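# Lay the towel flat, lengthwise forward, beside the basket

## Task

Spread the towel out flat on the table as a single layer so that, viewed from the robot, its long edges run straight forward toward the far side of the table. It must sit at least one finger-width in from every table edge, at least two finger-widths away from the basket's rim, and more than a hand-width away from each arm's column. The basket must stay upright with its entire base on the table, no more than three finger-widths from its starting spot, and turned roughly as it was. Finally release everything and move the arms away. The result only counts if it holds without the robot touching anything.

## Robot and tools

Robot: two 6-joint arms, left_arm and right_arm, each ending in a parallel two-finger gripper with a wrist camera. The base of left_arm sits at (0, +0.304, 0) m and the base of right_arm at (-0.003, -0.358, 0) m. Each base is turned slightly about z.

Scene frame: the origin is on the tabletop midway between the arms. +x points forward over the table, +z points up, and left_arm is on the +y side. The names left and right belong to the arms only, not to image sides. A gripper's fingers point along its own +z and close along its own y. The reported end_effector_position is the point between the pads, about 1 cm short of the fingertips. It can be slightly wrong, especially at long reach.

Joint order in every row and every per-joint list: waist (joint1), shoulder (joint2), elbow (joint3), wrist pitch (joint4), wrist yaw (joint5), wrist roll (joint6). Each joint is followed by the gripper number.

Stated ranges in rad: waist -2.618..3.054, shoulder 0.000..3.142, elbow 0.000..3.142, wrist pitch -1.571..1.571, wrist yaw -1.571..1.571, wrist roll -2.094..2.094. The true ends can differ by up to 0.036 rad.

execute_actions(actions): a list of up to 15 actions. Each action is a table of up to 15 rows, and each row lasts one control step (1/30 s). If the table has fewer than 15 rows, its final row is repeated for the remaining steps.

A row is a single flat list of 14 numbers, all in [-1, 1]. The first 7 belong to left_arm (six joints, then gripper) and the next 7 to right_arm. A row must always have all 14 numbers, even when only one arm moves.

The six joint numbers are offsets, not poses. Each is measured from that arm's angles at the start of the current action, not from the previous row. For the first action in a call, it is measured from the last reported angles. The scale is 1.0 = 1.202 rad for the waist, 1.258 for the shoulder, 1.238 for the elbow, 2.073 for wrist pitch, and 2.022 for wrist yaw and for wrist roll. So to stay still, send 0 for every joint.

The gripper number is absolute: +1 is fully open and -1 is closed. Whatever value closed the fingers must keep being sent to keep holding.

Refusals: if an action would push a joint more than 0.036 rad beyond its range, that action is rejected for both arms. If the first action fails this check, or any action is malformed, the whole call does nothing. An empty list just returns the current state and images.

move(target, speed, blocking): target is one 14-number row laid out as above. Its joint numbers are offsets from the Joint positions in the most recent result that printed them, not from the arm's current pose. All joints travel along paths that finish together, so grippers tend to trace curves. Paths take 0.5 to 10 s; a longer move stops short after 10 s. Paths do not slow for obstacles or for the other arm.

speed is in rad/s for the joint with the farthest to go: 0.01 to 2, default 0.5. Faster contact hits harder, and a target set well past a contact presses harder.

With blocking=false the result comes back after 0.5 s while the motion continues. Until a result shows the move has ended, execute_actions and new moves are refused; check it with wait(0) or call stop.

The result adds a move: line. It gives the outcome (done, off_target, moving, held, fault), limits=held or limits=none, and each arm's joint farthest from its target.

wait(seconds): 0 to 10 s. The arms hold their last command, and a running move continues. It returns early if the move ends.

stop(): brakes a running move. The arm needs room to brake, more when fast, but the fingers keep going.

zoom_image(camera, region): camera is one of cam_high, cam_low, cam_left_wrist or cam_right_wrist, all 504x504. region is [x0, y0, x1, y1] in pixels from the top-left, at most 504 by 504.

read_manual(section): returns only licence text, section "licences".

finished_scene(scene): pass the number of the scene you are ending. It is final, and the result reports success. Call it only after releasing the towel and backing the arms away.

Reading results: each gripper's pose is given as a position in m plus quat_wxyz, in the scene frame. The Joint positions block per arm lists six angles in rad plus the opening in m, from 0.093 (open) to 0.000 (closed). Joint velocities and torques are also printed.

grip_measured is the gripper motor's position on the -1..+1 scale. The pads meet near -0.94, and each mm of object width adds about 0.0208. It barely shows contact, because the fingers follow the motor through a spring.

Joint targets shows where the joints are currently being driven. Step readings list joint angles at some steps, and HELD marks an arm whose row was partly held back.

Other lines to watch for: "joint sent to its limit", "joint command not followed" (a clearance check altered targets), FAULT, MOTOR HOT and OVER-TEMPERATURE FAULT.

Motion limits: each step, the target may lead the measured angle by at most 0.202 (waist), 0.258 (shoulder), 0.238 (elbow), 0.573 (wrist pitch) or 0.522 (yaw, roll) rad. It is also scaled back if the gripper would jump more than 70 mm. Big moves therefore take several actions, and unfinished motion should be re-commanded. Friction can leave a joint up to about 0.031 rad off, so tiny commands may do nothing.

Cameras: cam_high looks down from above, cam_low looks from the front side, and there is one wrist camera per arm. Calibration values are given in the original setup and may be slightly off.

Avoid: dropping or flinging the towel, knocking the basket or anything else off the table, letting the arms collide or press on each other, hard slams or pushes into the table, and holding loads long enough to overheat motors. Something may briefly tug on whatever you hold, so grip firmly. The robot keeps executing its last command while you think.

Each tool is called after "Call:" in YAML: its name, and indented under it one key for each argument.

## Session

Call:
execute_actions:
  actions: []

Scene clock: 0.00 s.
left_arm: end_effector_position=(+0.1116, +0.5687, +0.2468) grip_measured=+0.988 end_effector_quat_wxyz=(+0.493, -0.343, +0.787, -0.137) | right_arm: end_effector_position=(+0.4964, -0.4351, +0.1039) grip_measured=+1.000 end_effector_quat_wxyz=(+0.345, +0.393, +0.827, -0.205)
Joint names: [waist, shoulder, elbow, wrist pitch, wrist yaw, wrist roll]
Joint positions: left_arm=[ 1.903  1.48   1.337 -1.436  1.075  0.897  0.093] | right_arm=[-0.05   2.088  1.608 -0.589  0.687  0.765  0.093]
Joint velocities: left_arm=[ 0.007  0.002 -0.012  0.022  0.037  0.007 -0.   ] | right_arm=[-0.012 -0.007 -0.007  0.022  0.066  0.022  0.   ]
Joint torques (N m, as the arm reports them, + toward a larger angle): no reading
Motor temperatures (°C, as the motors report them): left_arm=[16 20 22 26 17 18] | right_arm=[17 23 20 21 16 18]
Joint targets: left_arm=[1.903 1.480 1.337 -1.436 1.075 0.897] | right_arm=[-0.050 2.088 1.608 -0.589 0.687 0.765]
camera_calibration (this result's frames):
cam_left_wrist: T_world_to_cam=[[0.409487, -0.727402, 0.550643, 0.22894], [-0.616345, -0.66557, -0.420874, 0.589077], [0.672636, -0.167043, -0.720873, 0.28094], [0, 0, 0, 1]] pos_world=[0.0803562, 0.605533, 0.324385]
cam_right_wrist: T_world_to_cam=[[-0.789762, -0.610476, 0.0599513, 0.119494], [-0.584408, 0.719118, -0.375949, 0.683358], [0.186396, -0.331946, -0.924699, -0.0572509], [0, 0, 0, 1]] pos_world=[0.504403, -0.437471, 0.196804]

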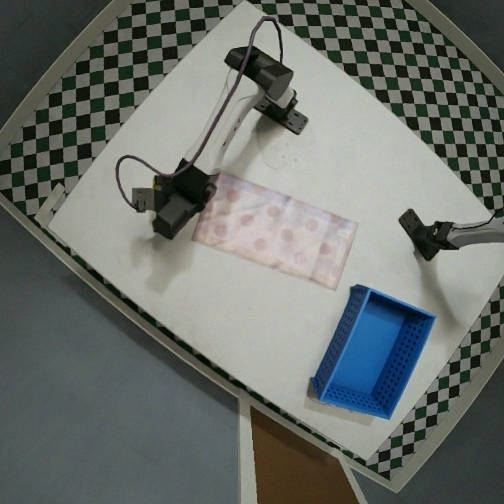

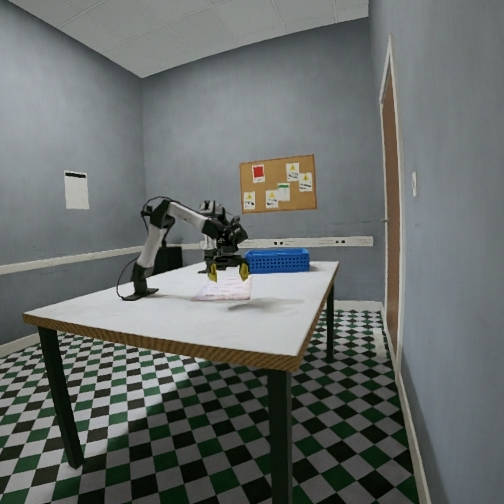

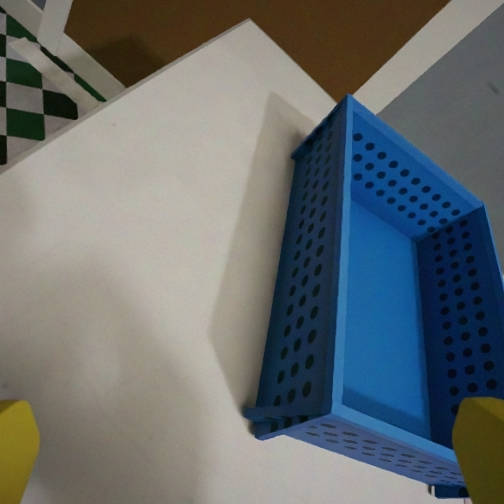

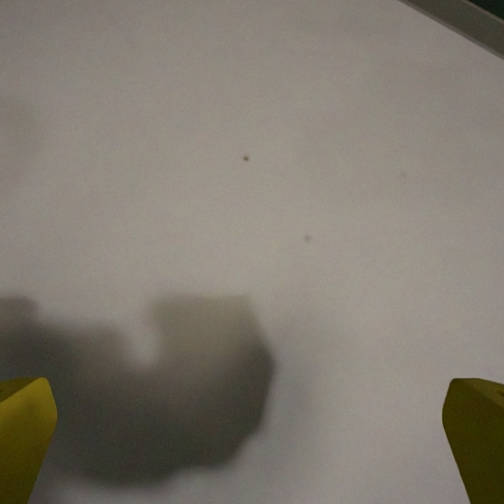

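Call:
zoom_image:
  camera: "cam_high"
  region: [180, 120, 380, 320]

Region (180, 120, 380, 320) of cam_high's 504x504 image, scaled by 2.520, with more detail than that image has.

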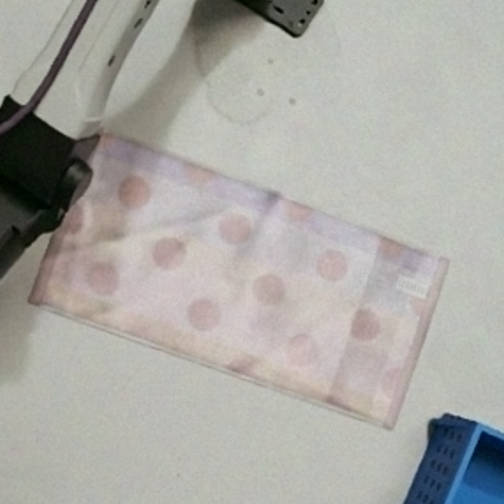

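Call:
move:
  target: [0,0,0,0,0,0,1,0.032,-0.08,-0.345,0.269,-0.34,-0.378,-1]
  speed: 0.7

Scene clock: 34.90 s.
left_arm: end_effector_position=(+0.1116, +0.5687, +0.2468) grip_measured=+0.988 end_effector_quat_wxyz=(+0.493, -0.343, +0.787, -0.137) | right_arm: end_effector_position=(+0.4949, -0.3147, +0.0274) grip_measured=-0.987 end_effector_quat_wxyz=(+0.339, -0.036, +0.940, +0.014)
Joint names: [waist, shoulder, elbow, wrist pitch, wrist yaw, wrist roll]
Joint positions: left_arm=[ 1.903  1.48   1.337 -1.436  1.075  0.897  0.093] | right_arm=[-0.021  2.015  1.197 -0.059  0.007  0.011  0.   ]
Joint velocities: left_arm=[-0.007 -0.022  0.012  0.022  0.037 -0.007 -0.001] | right_arm=[-0.017  0.002 -0.012 -0.007 -0.007 -0.081  0.   ]
Joint torques (N m, as the arm reports them, + toward a larger angle): left_arm=[ 0.04 -4.9   5.81  0.4   0.48  0.  ] | right_arm=[  0.33 -11.31   6.64   2.07  -0.06  -0.13]
Motor temperatures (°C, as the motors report them): left_arm=[16 22 26 25 17 18] | right_arm=[17 33 23 23 16 18]
Joint targets: left_arm=[1.903 1.480 1.337 -1.436 1.075 0.897] | right_arm=[-0.012 1.987 1.180 -0.032 -0.000 0.001]
move: off_target (right_arm); limits=none; left_arm: farthest joint: the waist, 0.000 radians from its target (0.000 radians at the start); right_arm: farthest joint: the shoulder, 0.028 radians from its target (0.100 radians at the start)
camera_calibration (this result's frames):
cam_left_wrist: T_world_to_cam=[[0.409487, -0.727402, 0.550643, 0.22894], [-0.616345, -0.66557, -0.420874, 0.589077], [0.672636, -0.167043, -0.720873, 0.28094], [0, 0, 0, 1]] pos_world=[0.0803562, 0.605533, 0.324385]
cam_right_wrist: T_world_to_cam=[[0.0798698, -0.996745, -0.0109777, -0.353536], [-0.964599, -0.0745078, -0.252976, 0.502213], [0.251334, 0.0307942, -0.96741, -0.00457514], [0, 0, 0, 1]] pos_world=[0.513821, -0.314826, 0.118741]

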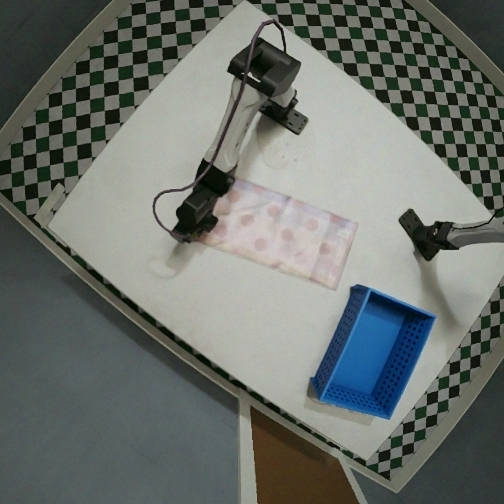

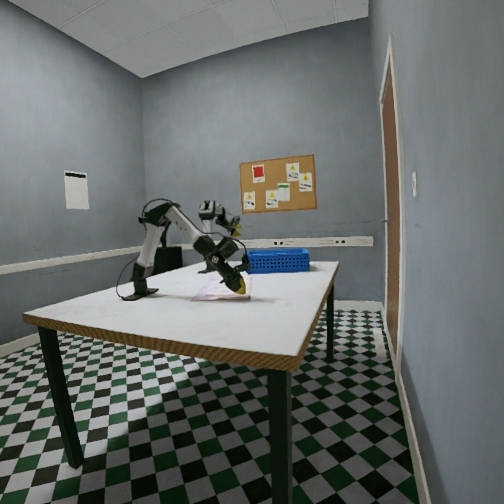

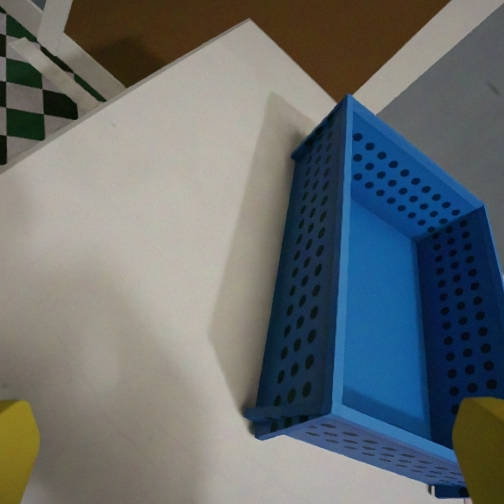

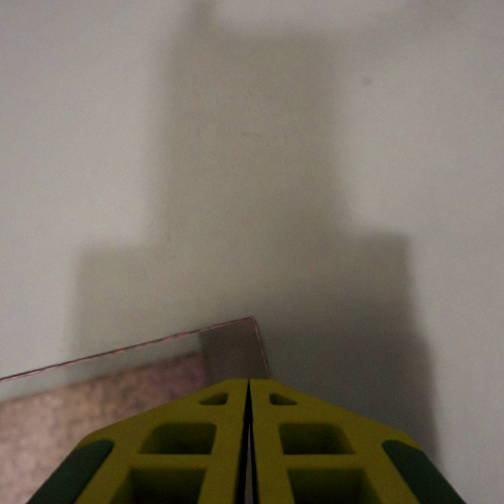

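Shifting about 2 cm inward, then pressing down.

Call:
execute_actions:
  actions:
    - [[0,0,0,0,0,0,1,0.04,0,0,0.01,0,0,-1]]
    - [[0,0,0,0,0,0,1,0,0.03,0,0,0,0,-1]]
    - [[0,0,0,0,0,0,1,0,0.035,0,-0.01,0,0,-1]]

Call:
move:
  target: [0,0,0,0,0,0,1,0.07,0.255,0.4,-0.115,0,0,-1]
  speed: 0.3

Scene clock: 43.00 s.
left_arm: end_effector_position=(+0.1116, +0.5687, +0.2468) grip_measured=+0.988 end_effector_quat_wxyz=(+0.493, -0.343, +0.787, -0.137) | right_arm: end_effector_position=(+0.4894, -0.2922, +0.0091) grip_measured=-0.987 end_effector_quat_wxyz=(+0.322, -0.058, +0.945, +0.020)
Joint names: [waist, shoulder, elbow, wrist pitch, wrist yaw, wrist roll]
Joint positions: left_arm=[ 1.903  1.48   1.337 -1.436  1.075  0.897  0.093] | right_arm=[ 0.025  2.055  1.197 -0.055  0.008  0.011  0.   ]
Joint velocities: left_arm=[-0.017 -0.012 -0.012 -0.051  0.051  0.007 -0.001] | right_arm=[ 0.002 -0.002  0.007  0.007 -0.066 -0.007  0.   ]
Joint torques (N m, as the arm reports them, + toward a larger angle): left_arm=[ 0.11 -5.28  5.86  0.41  0.5  -0.03] | right_arm=[-0.43 -7.17  7.84  1.46  0.01 -0.02]
Motor temperatures (°C, as the motors report them): left_arm=[16 23 26 25 17 18] | right_arm=[17 35 23 24 16 18]
Joint targets: left_arm=[1.903 1.480 1.337 -1.436 1.075 0.897] | right_arm=[0.025 2.094 1.197 -0.080 0.008 0.011]
Step readings (joint positions; steps 1 to 15: 1st action; 16 to 30: 2nd action; 31 to 45: 3rd action):
0: left_arm=[1.903 1.480 1.337 -1.436 1.075 0.897] | right_arm=[-0.021 2.015 1.197 -0.059 0.007 0.011]
1: left_arm=[1.903 1.480 1.337 -1.436 1.075 0.897] | right_arm=[-0.018 2.015 1.197 -0.059 0.008 0.011]
2: left_arm=[1.903 1.480 1.337 -1.436 1.075 0.897] | right_arm=[-0.012 2.015 1.197 -0.059 0.009 0.011]
4: left_arm=[1.903 1.480 1.337 -1.436 1.075 0.897] | right_arm=[0.006 2.015 1.197 -0.059 0.009 0.011]
8: left_arm=[1.903 1.480 1.337 -1.436 1.075 0.897] | right_arm=[0.025 2.015 1.197 -0.059 0.008 0.011]
15: left_arm=[1.903 1.480 1.337 -1.436 1.075 0.897] | right_arm=[0.025 2.015 1.197 -0.059 0.008 0.011]
16: left_arm=[1.903 1.480 1.337 -1.436 1.075 0.897] | right_arm=[0.025 2.018 1.197 -0.059 0.008 0.011]
17: left_arm=[1.903 1.480 1.337 -1.436 1.075 0.897] | right_arm=[0.025 2.021 1.197 -0.058 0.008 0.011]
19: left_arm=[1.903 1.480 1.337 -1.436 1.075 0.897] | right_arm=[0.025 2.034 1.197 -0.058 0.008 0.011]
23: left_arm=[1.903 1.480 1.337 -1.436 1.075 0.897] | right_arm=[0.025 2.050 1.197 -0.060 0.008 0.011]
30: left_arm=[1.903 1.480 1.337 -1.436 1.075 0.897] | right_arm=[0.025 2.050 1.197 -0.060 0.008 0.011]
31: left_arm=[1.903 1.480 1.337 -1.436 1.075 0.897] | right_arm=[0.025 2.052 1.197 -0.060 0.008 0.011]
32: left_arm=[1.903 1.480 1.337 -1.436 1.075 0.897] | right_arm=[0.025 2.055 1.197 -0.057 0.008 0.011]
34: left_arm=[1.903 1.480 1.337 -1.436 1.075 0.897] | right_arm=[0.025 2.055 1.197 -0.056 0.008 0.011]
38: left_arm=[1.903 1.480 1.337 -1.436 1.075 0.897] | right_arm=[0.025 2.055 1.197 -0.055 0.008 0.011]
45: Joint positions above
camera_calibration (this result's frames):
cam_left_wrist: T_world_to_cam=[[0.409487, -0.727402, 0.550643, 0.22894], [-0.616345, -0.66557, -0.420874, 0.589077], [0.672636, -0.167043, -0.720873, 0.28094], [0, 0, 0, 1]] pos_world=[0.0803562, 0.605533, 0.324385]
cam_right_wrist: T_world_to_cam=[[0.125462, -0.992047, -0.0100861, -0.351875], [-0.96848, -0.120264, -0.218135, 0.482081], [0.215187, 0.0371359, -0.975867, -0.00203986], [0, 0, 0, 1]] pos_world=[0.511472, -0.291023, 0.099619]

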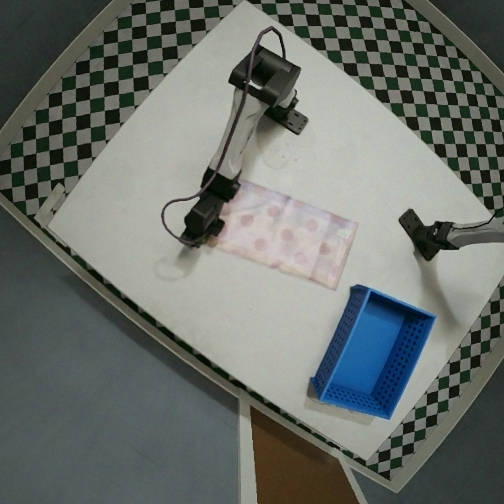

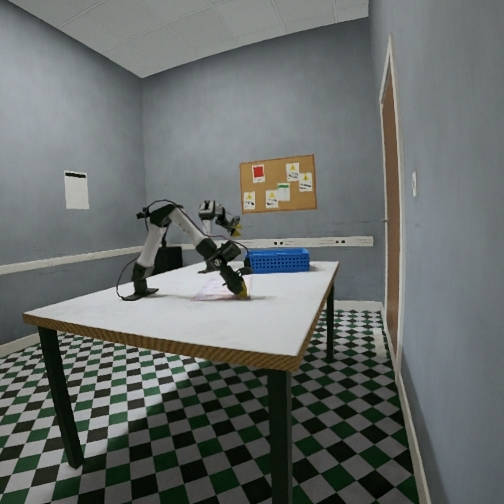

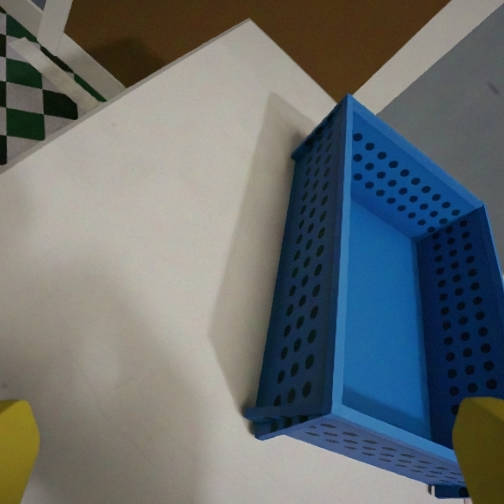

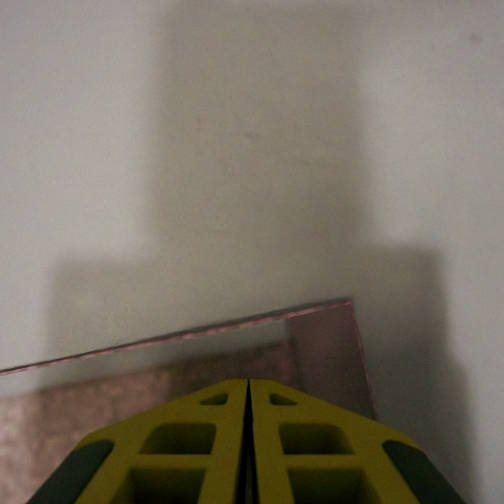

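Scene clock: 45.07 s.
left_arm: end_effector_position=(+0.1116, +0.5687, +0.2468) grip_measured=+0.988 end_effector_quat_wxyz=(+0.493, -0.343, +0.787, -0.137) | right_arm: end_effector_position=(+0.5690, -0.2411, +0.0096) grip_measured=-0.987 end_effector_quat_wxyz=(+0.326, -0.090, +0.941, +0.029)
Joint names: [waist, shoulder, elbow, wrist pitch, wrist yaw, wrist roll]
Joint positions: left_arm=[ 1.903  1.48   1.337 -1.436  1.075  0.897  0.093] | right_arm=[ 0.095  2.34   1.679 -0.244  0.013  0.011  0.   ]
Joint velocities: left_arm=[-0.017 -0.002 -0.002 -0.051 -0.051  0.022  0.001] | right_arm=[ 0.012 -0.007  0.017  0.007 -0.051 -0.022  0.   ]
Joint torques (N m, as the arm reports them, + toward a larger angle): left_arm=[ 0.03 -5.17  5.84  0.41  0.47 -0.04] | right_arm=[ 0.71 -9.72  9.55  1.2  -0.04 -0.02]
Motor temperatures (°C, as the motors report them): left_arm=[16 23 26 25 18 18] | right_arm=[17 35 23 24 16 18]
Joint targets: left_arm=[1.903 1.480 1.337 -1.436 1.075 0.897] | right_arm=[0.109 2.376 1.692 -0.294 0.008 0.011]
move: off_target (right_arm); limits=none; left_arm: farthest joint: the waist, 0.000 radians from its target (0.000 radians at the start); right_arm: farthest joint: the wrist pitch, 0.049 radians from its target (0.238 radians at the start)
camera_calibration (this result's frames):
cam_left_wrist: T_world_to_cam=[[0.409487, -0.727402, 0.550643, 0.22894], [-0.616345, -0.66557, -0.420874, 0.589077], [0.672636, -0.167043, -0.720873, 0.28094], [0, 0, 0, 1]] pos_world=[0.0803562, 0.605533, 0.324385]
cam_right_wrist: T_world_to_cam=[[0.191443, -0.981484, -0.00627473, -0.346163], [-0.956212, -0.185064, -0.226739, 0.542952], [0.22138, 0.0494076, -0.973935, -0.0211273], [0, 0, 0, 1]] pos_world=[0.590124, -0.238229, 0.10036]

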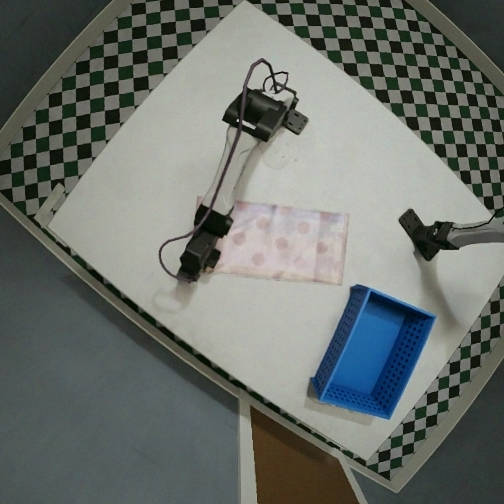

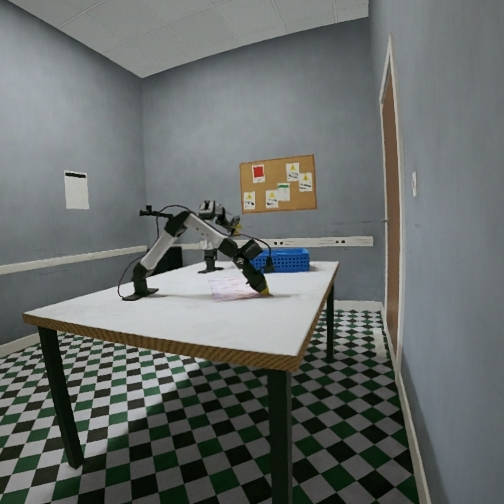

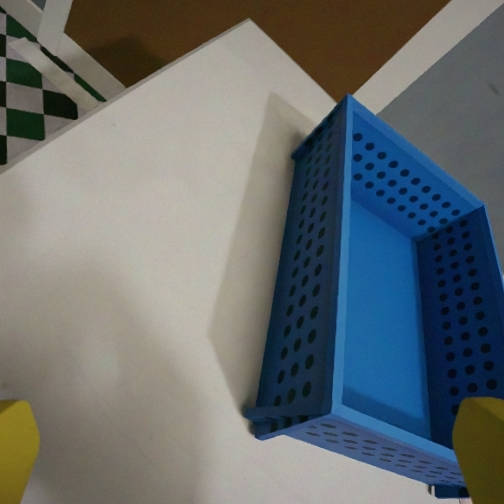

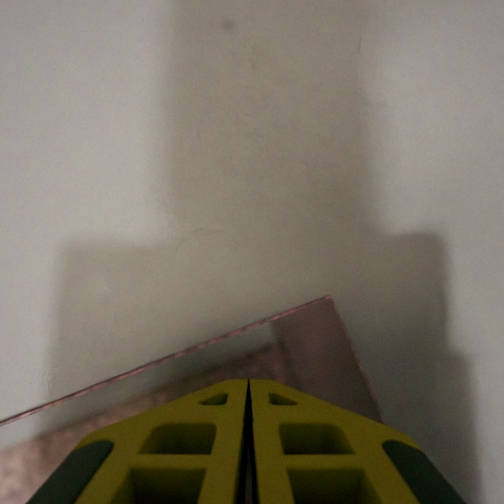

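Call:
move:
  target: [0,0,0,0,0,0,1,0.1,0.345,0.52,-0.06,0,0,-1]
  speed: 0.35

Call:
move:
  target: [0,0,0,0,0,0,1,0,-0.1,0.02,0,0,0,-1]
  speed: 0.3

Scene clock: 56.60 s.
left_arm: end_effector_position=(+0.1116, +0.5687, +0.2468) grip_measured=+0.988 end_effector_quat_wxyz=(+0.493, -0.343, +0.787, -0.137) | right_arm: end_effector_position=(+0.6564, -0.1504, +0.0105) grip_measured=-0.987 end_effector_quat_wxyz=(+0.404, -0.132, +0.903, +0.056)
Joint names: [waist, shoulder, elbow, wrist pitch, wrist yaw, wrist roll]
Joint positions: left_arm=[ 1.903  1.48   1.337 -1.436  1.075  0.897  0.093] | right_arm=[ 0.2    2.735  2.313 -0.308  0.021  0.011  0.   ]
Joint velocities: left_arm=[-0.002 -0.017  0.007  0.051 -0.037  0.037 -0.001] | right_arm=[-0.017 -0.002  0.012 -0.066 -0.022 -0.037  0.   ]
Joint torques (N m, as the arm reports them, + toward a larger angle): left_arm=[ 0.12 -5.04  5.97  0.39  0.46  0.03] | right_arm=[  0.78 -11.91  10.02   1.33  -0.06  -0.02]
Motor temperatures (°C, as the motors report them): left_arm=[16 23 27 24 18 18] | right_arm=[17 36 24 23 16 18]
Joint targets: left_arm=[1.903 1.480 1.337 -1.436 1.075 0.897] | right_arm=[0.215 2.774 2.323 -0.369 0.013 0.011]
move: off_target (right_arm); limits=none; left_arm: farthest joint: the waist, 0.000 radians from its target (0.000 radians at the start); right_arm: farthest joint: the wrist pitch, 0.060 radians from its target (0.124 radians at the start)
camera_calibration (this result's frames):
cam_left_wrist: T_world_to_cam=[[0.409487, -0.727402, 0.550643, 0.22894], [-0.616345, -0.66557, -0.420874, 0.589077], [0.672636, -0.167043, -0.720873, 0.28094], [0, 0, 0, 1]] pos_world=[0.0803562, 0.605533, 0.324385]
cam_right_wrist: T_world_to_cam=[[0.288149, -0.957582, -0.00259482, -0.333818], [-0.880967, -0.26403, -0.392664, 0.584006], [0.375323, 0.115432, -0.919678, -0.13575], [0, 0, 0, 1]] pos_world=[0.66163, -0.149792, 0.103606]

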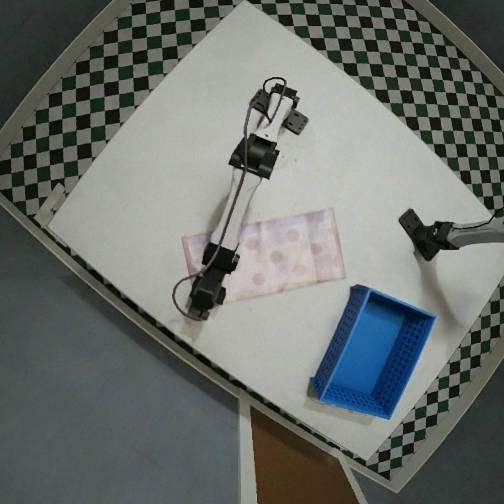

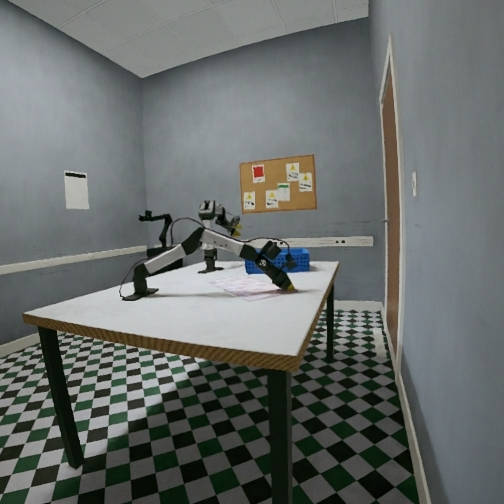

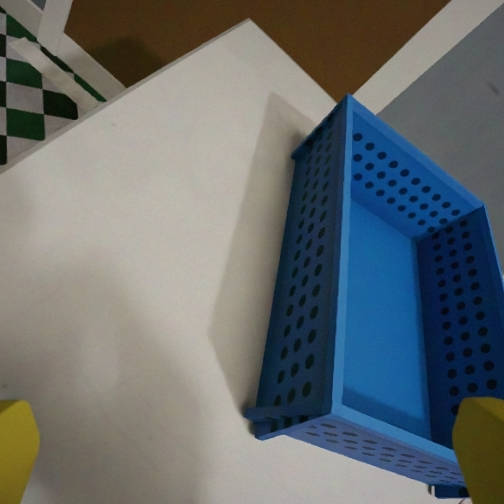

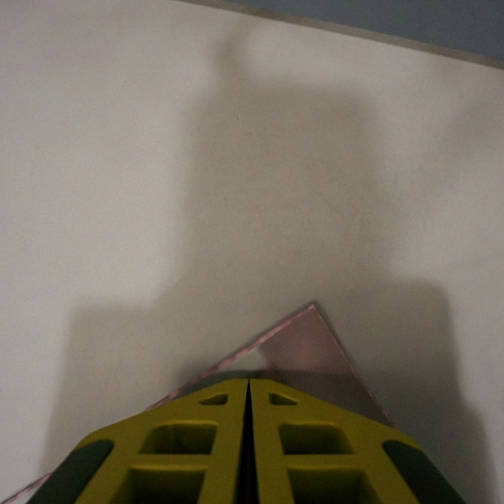

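Scene clock: 57.57 s.
left_arm: end_effector_position=(+0.1116, +0.5687, +0.2468) grip_measured=+0.988 end_effector_quat_wxyz=(+0.493, -0.343, +0.787, -0.137) | right_arm: end_effector_position=(+0.6626, -0.1486, +0.0899) grip_measured=-0.987 end_effector_quat_wxyz=(+0.454, -0.128, +0.880, +0.064)
Joint names: [waist, shoulder, elbow, wrist pitch, wrist yaw, wrist roll]
Joint positions: left_arm=[ 1.903  1.48   1.337 -1.436  1.075  0.897  0.093] | right_arm=[ 0.2    2.615  2.313 -0.316  0.022  0.011  0.   ]
Joint velocities: left_arm=[-0.002 -0.012  0.002  0.022  0.037 -0.007 -0.   ] | right_arm=[-0.017 -0.007  0.002 -0.037 -0.037  0.022  0.   ]
Joint torques (N m, as the arm reports them, + toward a larger angle): left_arm=[ 0.08 -4.93  5.9   0.42  0.46 -0.02] | right_arm=[ -0.47 -14.55  11.52   2.23   0.    -0.03]
Motor temperatures (°C, as the motors report them): left_arm=[16 23 27 24 18 18] | right_arm=[17 37 24 23 16 18]
Joint targets: left_arm=[1.903 1.480 1.337 -1.436 1.075 0.897] | right_arm=[0.200 2.609 2.338 -0.308 0.021 0.011]
move: off_target (right_arm); limits=none; left_arm: farthest joint: the waist, 0.000 radians from its target (0.000 radians at the start); right_arm: farthest joint: the elbow, 0.025 radians from its target (0.025 radians at the start)
camera_calibration (this result's frames):
cam_left_wrist: T_world_to_cam=[[0.409487, -0.727402, 0.550643, 0.22894], [-0.616345, -0.66557, -0.420874, 0.589077], [0.672636, -0.167043, -0.720873, 0.28094], [0, 0, 0, 1]] pos_world=[0.0803562, 0.605533, 0.324385]
cam_right_wrist: T_world_to_cam=[[0.287641, -0.95773, -0.00395525, -0.333251], [-0.833934, -0.248425, -0.492788, 0.601185], [0.470975, 0.145044, -0.870141, -0.1287], [0, 0, 0, 1]] pos_world=[0.65782, -0.151148, 0.182952]

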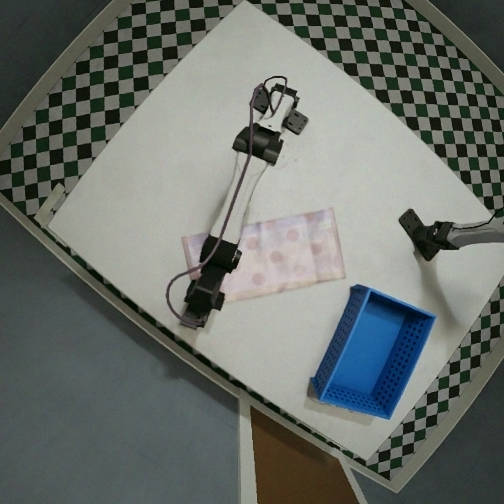

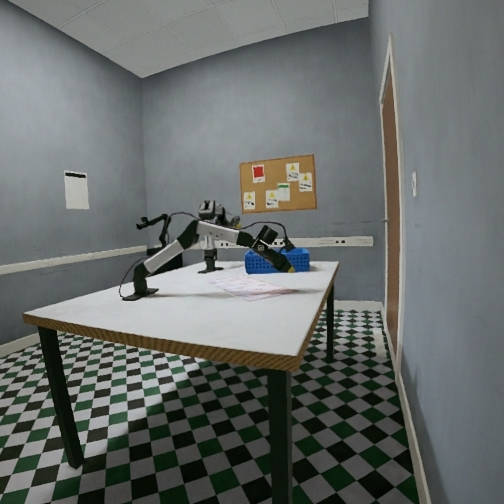

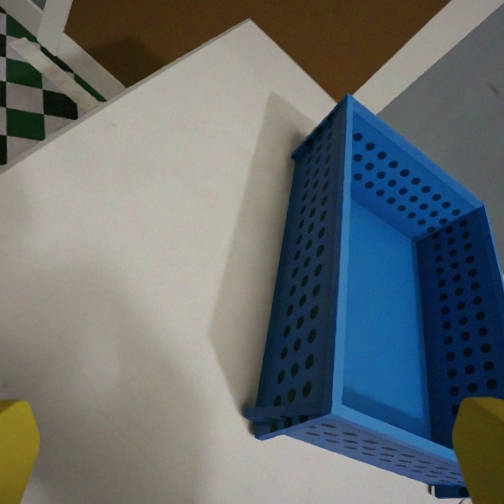

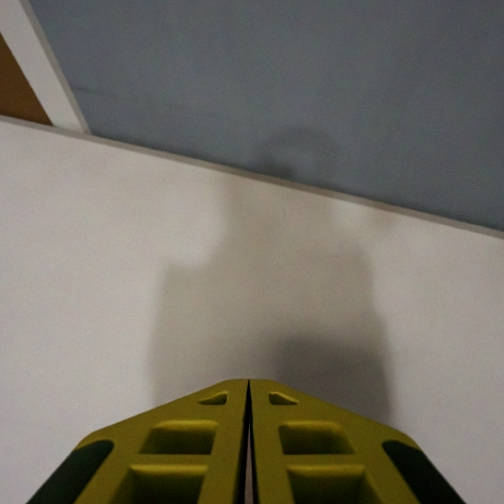

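Call:
move:
  target: [0,0,0,0,0,0,1,0.578,-0.555,-0.79,-0.203,-0.011,0,-1]
  speed: 0.8

Call:
move:
  target: [0,0,0,0,0,0,1,0,0.09,0,0,0,0,-1]
  speed: 0.12

Scene clock: 75.83 s.
left_arm: end_effector_position=(+0.1116, +0.5687, +0.2468) grip_measured=+0.988 end_effector_quat_wxyz=(+0.493, -0.343, +0.787, -0.137) | right_arm: end_effector_position=(+0.2182, -0.0088, +0.0396) grip_measured=-0.987 end_effector_quat_wxyz=(+0.111, -0.474, +0.871, +0.062)
Joint names: [waist, shoulder, elbow, wrist pitch, wrist yaw, wrist roll]
Joint positions: left_arm=[ 1.903  1.48   1.337 -1.436  1.075  0.897  0.093] | right_arm=[ 0.896  1.939  1.352 -0.729 -0.     0.011  0.   ]
Joint velocities: left_arm=[ 0.002 -0.007 -0.022 -0.022  0.022  0.007  0.   ] | right_arm=[ 0.002 -0.012 -0.012 -0.037  0.007 -0.007  0.   ]
Joint torques (N m, as the arm reports them, + toward a larger angle): left_arm=[ 0.02 -5.02  5.72  0.41  0.53 -0.05] | right_arm=[ -0.61 -10.23   6.44   0.86   0.02  -0.02]
Motor temperatures (°C, as the motors report them): left_arm=[16 24 28 24 18 18] | right_arm=[17 45 27 26 16 18]
Joint targets: left_arm=[1.903 1.480 1.337 -1.436 1.075 0.897] | right_arm=[0.894 1.917 1.335 -0.737 -0.000 0.011]
move: off_target (right_arm); limits=none; left_arm: farthest joint: the waist, 0.000 radians from its target (0.000 radians at the start); right_arm: farthest joint: the shoulder, 0.022 radians from its target (0.699 radians at the start)
camera_calibration (this result's frames):
cam_left_wrist: T_world_to_cam=[[0.409487, -0.727402, 0.550643, 0.22894], [-0.616345, -0.66557, -0.420874, 0.589077], [0.672636, -0.167043, -0.720873, 0.28094], [0, 0, 0, 1]] pos_world=[0.0803562, 0.605533, 0.324385]
cam_right_wrist: T_world_to_cam=[[0.839008, -0.543961, -0.0130971, -0.188006], [-0.533049, -0.826532, 0.180842, 0.143188], [-0.109196, -0.144747, -0.983425, 0.14511], [0, 0, 0, 1]] pos_world=[0.24991, 0.0370851, 0.114348]

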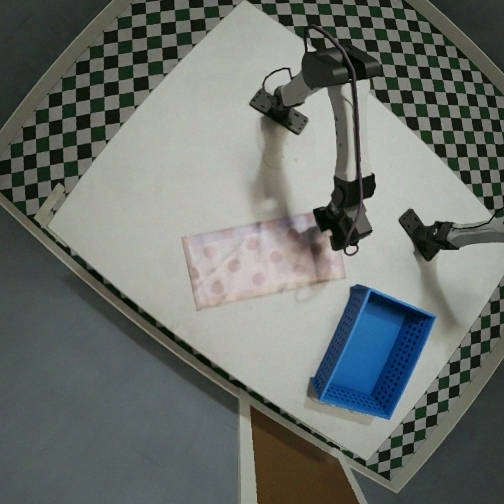

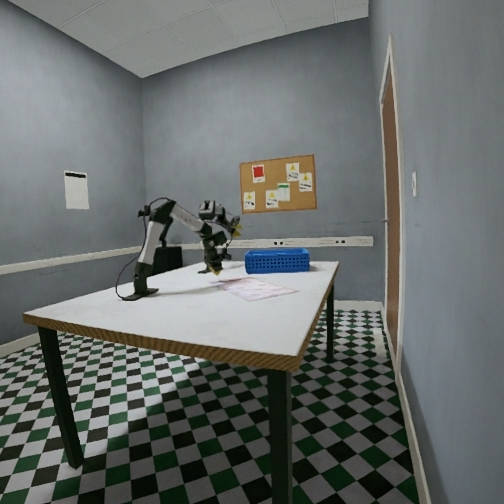

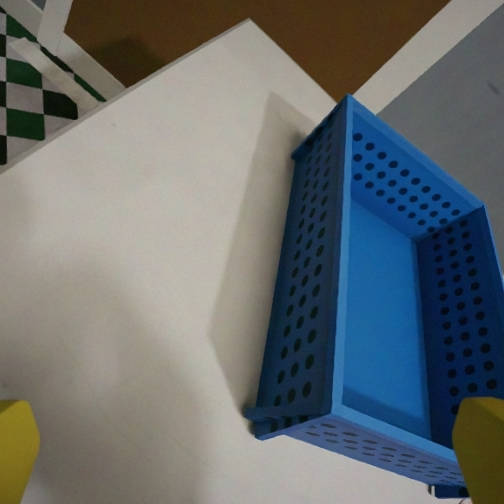

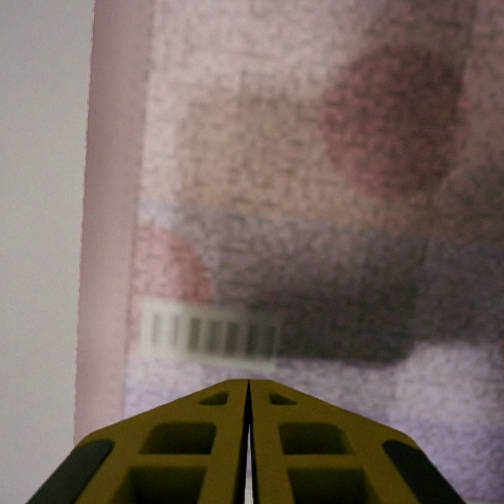

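Scene clock: 77.03 s.
left_arm: end_effector_position=(+0.1116, +0.5687, +0.2468) grip_measured=+0.988 end_effector_quat_wxyz=(+0.493, -0.343, +0.787, -0.137) | right_arm: end_effector_position=(+0.2142, -0.0151, +0.0072) grip_measured=-0.987 end_effector_quat_wxyz=(+0.075, -0.476, +0.875, +0.042)
Joint names: [waist, shoulder, elbow, wrist pitch, wrist yaw, wrist roll]
Joint positions: left_arm=[ 1.903  1.48   1.337 -1.436  1.075  0.897  0.093] | right_arm=[ 0.896  2.022  1.352 -0.729 -0.     0.011  0.   ]
Joint velocities: left_arm=[-0.012 -0.012 -0.012 -0.095  0.022 -0.051  0.001] | right_arm=[-0.027 -0.007  0.002  0.066 -0.022 -0.022  0.   ]
Joint torques (N m, as the arm reports them, + toward a larger angle): left_arm=[-0.01 -5.18  5.79  0.39  0.48 -0.02] | right_arm=[-0.46 -7.2   7.5   0.77  0.   -0.02]
Motor temperatures (°C, as the motors report them): left_arm=[16 24 28 24 18 18] | right_arm=[17 45 27 25 16 18]
Joint targets: left_arm=[1.903 1.480 1.337 -1.436 1.075 0.897] | right_arm=[0.896 2.052 1.352 -0.729 -0.000 0.011]
move: off_target (right_arm); limits=none; left_arm: farthest joint: the waist, 0.000 radians from its target (0.000 radians at the start); right_arm: farthest joint: the shoulder, 0.030 radians from its target (0.114 radians at the start)
camera_calibration (this result's frames):
cam_left_wrist: T_world_to_cam=[[0.409487, -0.727402, 0.550643, 0.22894], [-0.616345, -0.66557, -0.420874, 0.589077], [0.672636, -0.167043, -0.720873, 0.28094], [0, 0, 0, 1]] pos_world=[0.0803562, 0.605533, 0.324385]
cam_right_wrist: T_world_to_cam=[[0.838447, -0.544848, -0.0121226, -0.188415], [-0.523202, -0.810964, 0.261911, 0.139221], [-0.152532, -0.213256, -0.965016, 0.119983], [0, 0, 0, 1]] pos_world=[0.249118, 0.0358329, 0.0770375]

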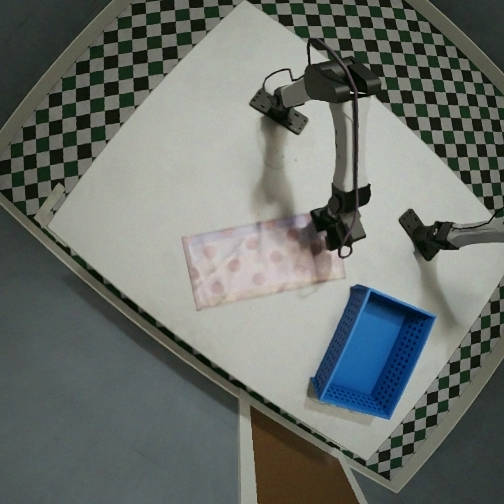

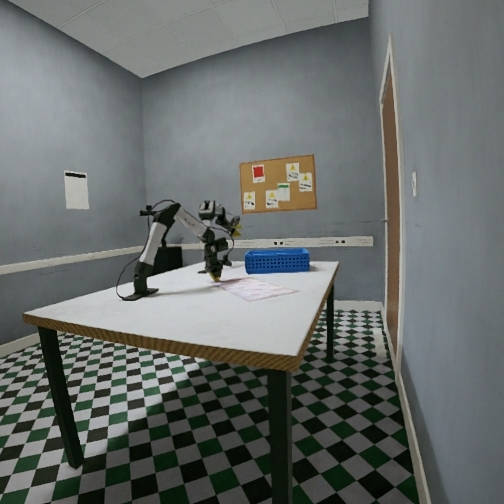

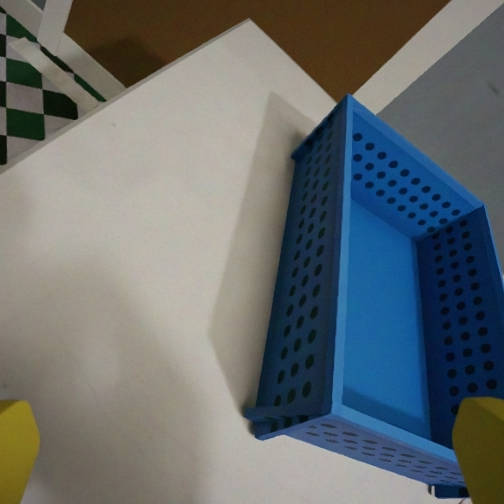

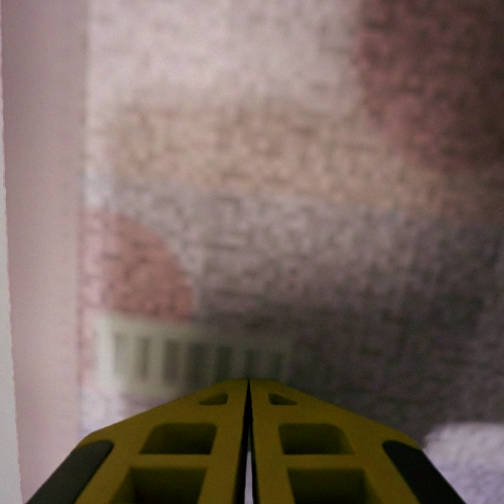

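Call:
move:
  target: [0,0,0,0,0,0,1,-0.09,-0.167,-0.28,0.035,0,0,-1]
  speed: 0.25

Call:
move:
  target: [0,0,0,0,0,0,1,-0.125,-0.171,-0.24,0.012,0,0,-1]
  speed: 0.25

Scene clock: 87.60 s.
left_arm: end_effector_position=(+0.1116, +0.5687, +0.2468) grip_measured=+0.988 end_effector_quat_wxyz=(+0.493, -0.343, +0.787, -0.137) | right_arm: end_effector_position=(+0.2071, -0.0839, +0.0068) grip_measured=-0.987 end_effector_quat_wxyz=(+0.079, -0.434, +0.896, +0.045)
Joint names: [waist, shoulder, elbow, wrist pitch, wrist yaw, wrist roll]
Joint positions: left_arm=[ 1.903  1.48   1.337 -1.436  1.075  0.897  0.093] | right_arm=[ 0.802  1.808  1.05  -0.629 -0.011  0.011  0.   ]
Joint velocities: left_arm=[-0.002 -0.012  0.007  0.007 -0.007  0.022 -0.   ] | right_arm=[ 0.007  0.012 -0.007 -0.037 -0.066  0.007  0.   ]
Joint torques (N m, as the arm reports them, + toward a larger angle): left_arm=[ 0.05 -5.26  5.69  0.43  0.47  0.02] | right_arm=[-1.57 -7.11  3.47  0.52  0.1  -0.02]
Motor temperatures (°C, as the motors report them): left_arm=[16 24 28 24 18 18] | right_arm=[17 42 26 24 16 18]
Joint targets: left_arm=[1.903 1.480 1.337 -1.436 1.075 0.897] | right_arm=[0.788 1.812 1.005 -0.656 -0.000 0.011]
move: off_target (right_arm); limits=none; left_arm: farthest joint: the waist, 0.000 radians from its target (0.000 radians at the start); right_arm: farthest joint: the elbow, 0.044 radians from its target (0.347 radians at the start)
camera_calibration (this result's frames):
cam_left_wrist: T_world_to_cam=[[0.409487, -0.727402, 0.550643, 0.22894], [-0.616345, -0.66557, -0.420874, 0.589077], [0.672636, -0.167043, -0.720873, 0.28094], [0, 0, 0, 1]] pos_world=[0.0803562, 0.605533, 0.324385]
cam_right_wrist: T_world_to_cam=[[0.784569, -0.619637, -0.0223784, -0.214988], [-0.595415, -0.762989, 0.251653, 0.098818], [-0.173008, -0.184115, -0.967559, 0.110536], [0, 0, 0, 1]] pos_world=[0.246634, -0.0374661, 0.0772715]

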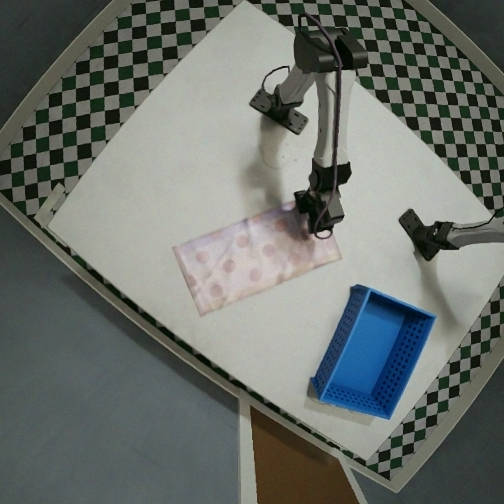

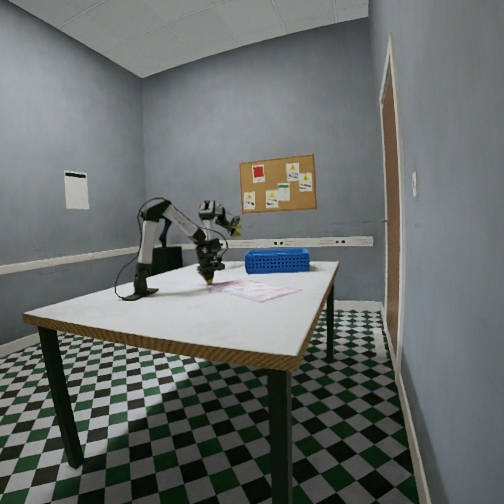

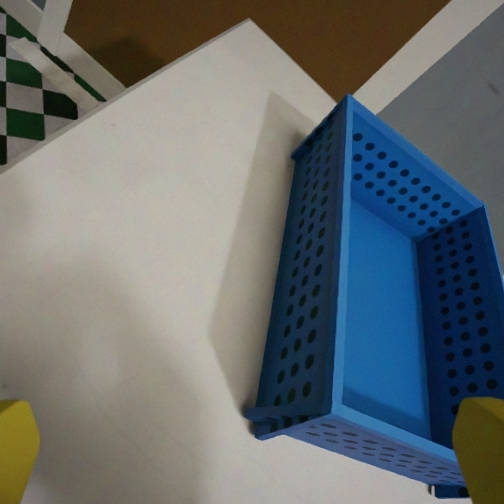

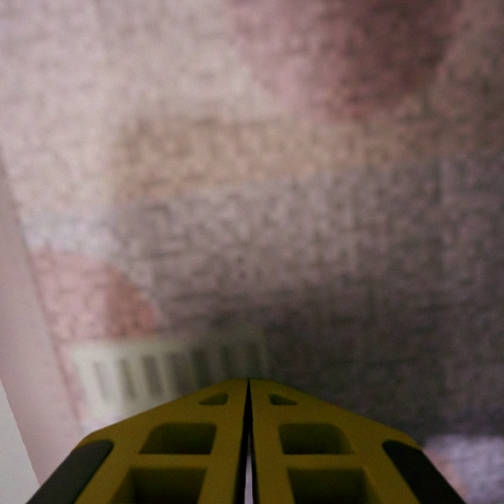

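Scene clock: 89.13 s.
left_arm: end_effector_position=(+0.1116, +0.5687, +0.2468) grip_measured=+0.988 end_effector_quat_wxyz=(+0.493, -0.343, +0.787, -0.137) | right_arm: end_effector_position=(+0.2001, -0.1535, +0.0071) grip_measured=-0.987 end_effector_quat_wxyz=(+0.088, -0.373, +0.923, +0.049)
Joint names: [waist, shoulder, elbow, wrist pitch, wrist yaw, wrist roll]
Joint positions: left_arm=[ 1.903  1.48   1.337 -1.436  1.075  0.897  0.093] | right_arm=[ 0.665  1.592  0.797 -0.576 -0.024  0.011  0.   ]
Joint velocities: left_arm=[-0.002 -0.002 -0.007 -0.051  0.022 -0.022 -0.001] | right_arm=[ 0.007  0.007  0.007  0.007 -0.022  0.007  0.   ]
Joint torques (N m, as the arm reports them, + toward a larger angle): left_arm=[ 0.03 -5.06  5.72  0.41  0.49  0.01] | right_arm=[-1.64 -5.37  3.37  0.53  0.11 -0.03]
Motor temperatures (°C, as the motors report them): left_arm=[16 24 28 24 18 18] | right_arm=[17 41 26 23 16 18]
Joint targets: left_arm=[1.903 1.480 1.337 -1.436 1.075 0.897] | right_arm=[0.651 1.593 0.753 -0.605 -0.011 0.011]
move: off_target (right_arm); limits=none; left_arm: farthest joint: the waist, 0.000 radians from its target (0.000 radians at the start); right_arm: farthest joint: the elbow, 0.044 radians from its target (0.297 radians at the start)
camera_calibration (this result's frames):
cam_left_wrist: T_world_to_cam=[[0.409487, -0.727402, 0.550643, 0.22894], [-0.616345, -0.66557, -0.420874, 0.589077], [0.672636, -0.167043, -0.720873, 0.28094], [0, 0, 0, 1]] pos_world=[0.0803562, 0.605533, 0.324385]
cam_right_wrist: T_world_to_cam=[[0.694822, -0.718298, -0.0356298, -0.249688], [-0.692771, -0.681787, 0.235022, 0.0736248], [-0.193108, -0.138615, -0.971337, 0.107875], [0, 0, 0, 1]] pos_world=[0.245325, -0.114201, 0.078583]

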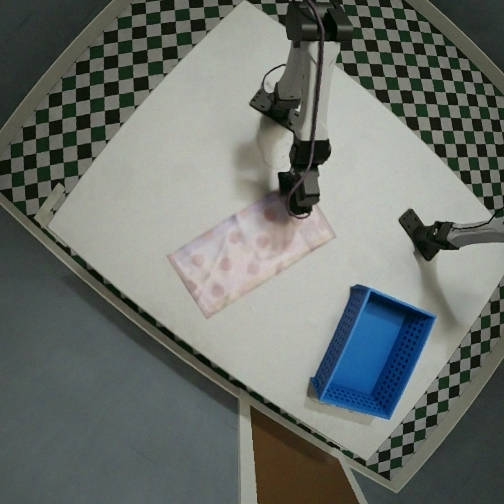

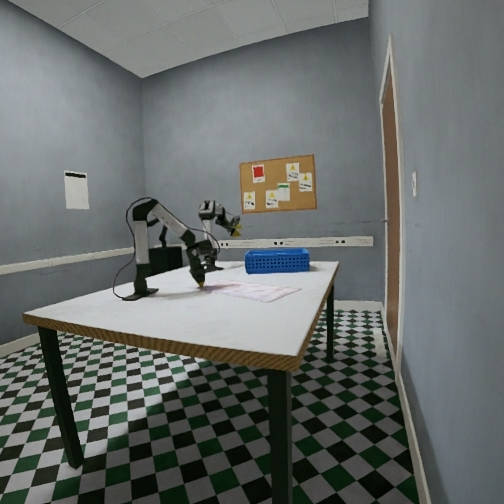

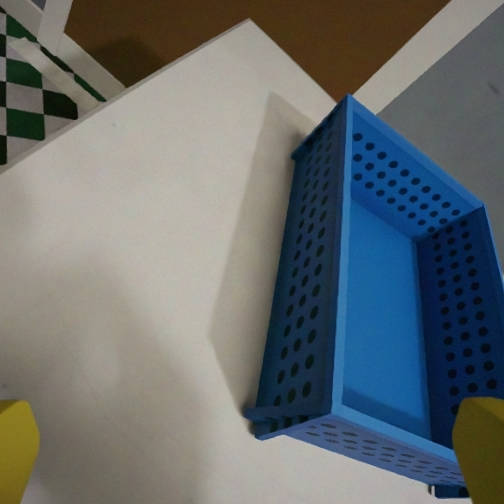

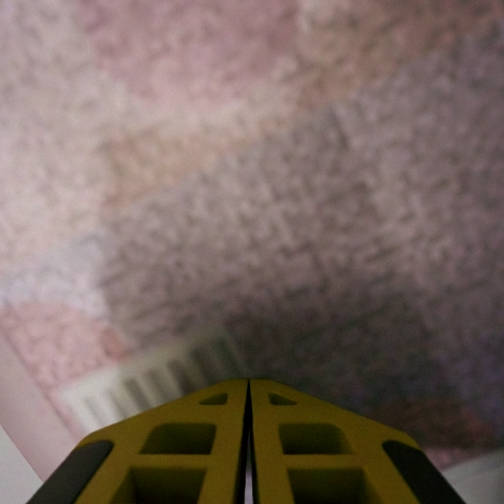

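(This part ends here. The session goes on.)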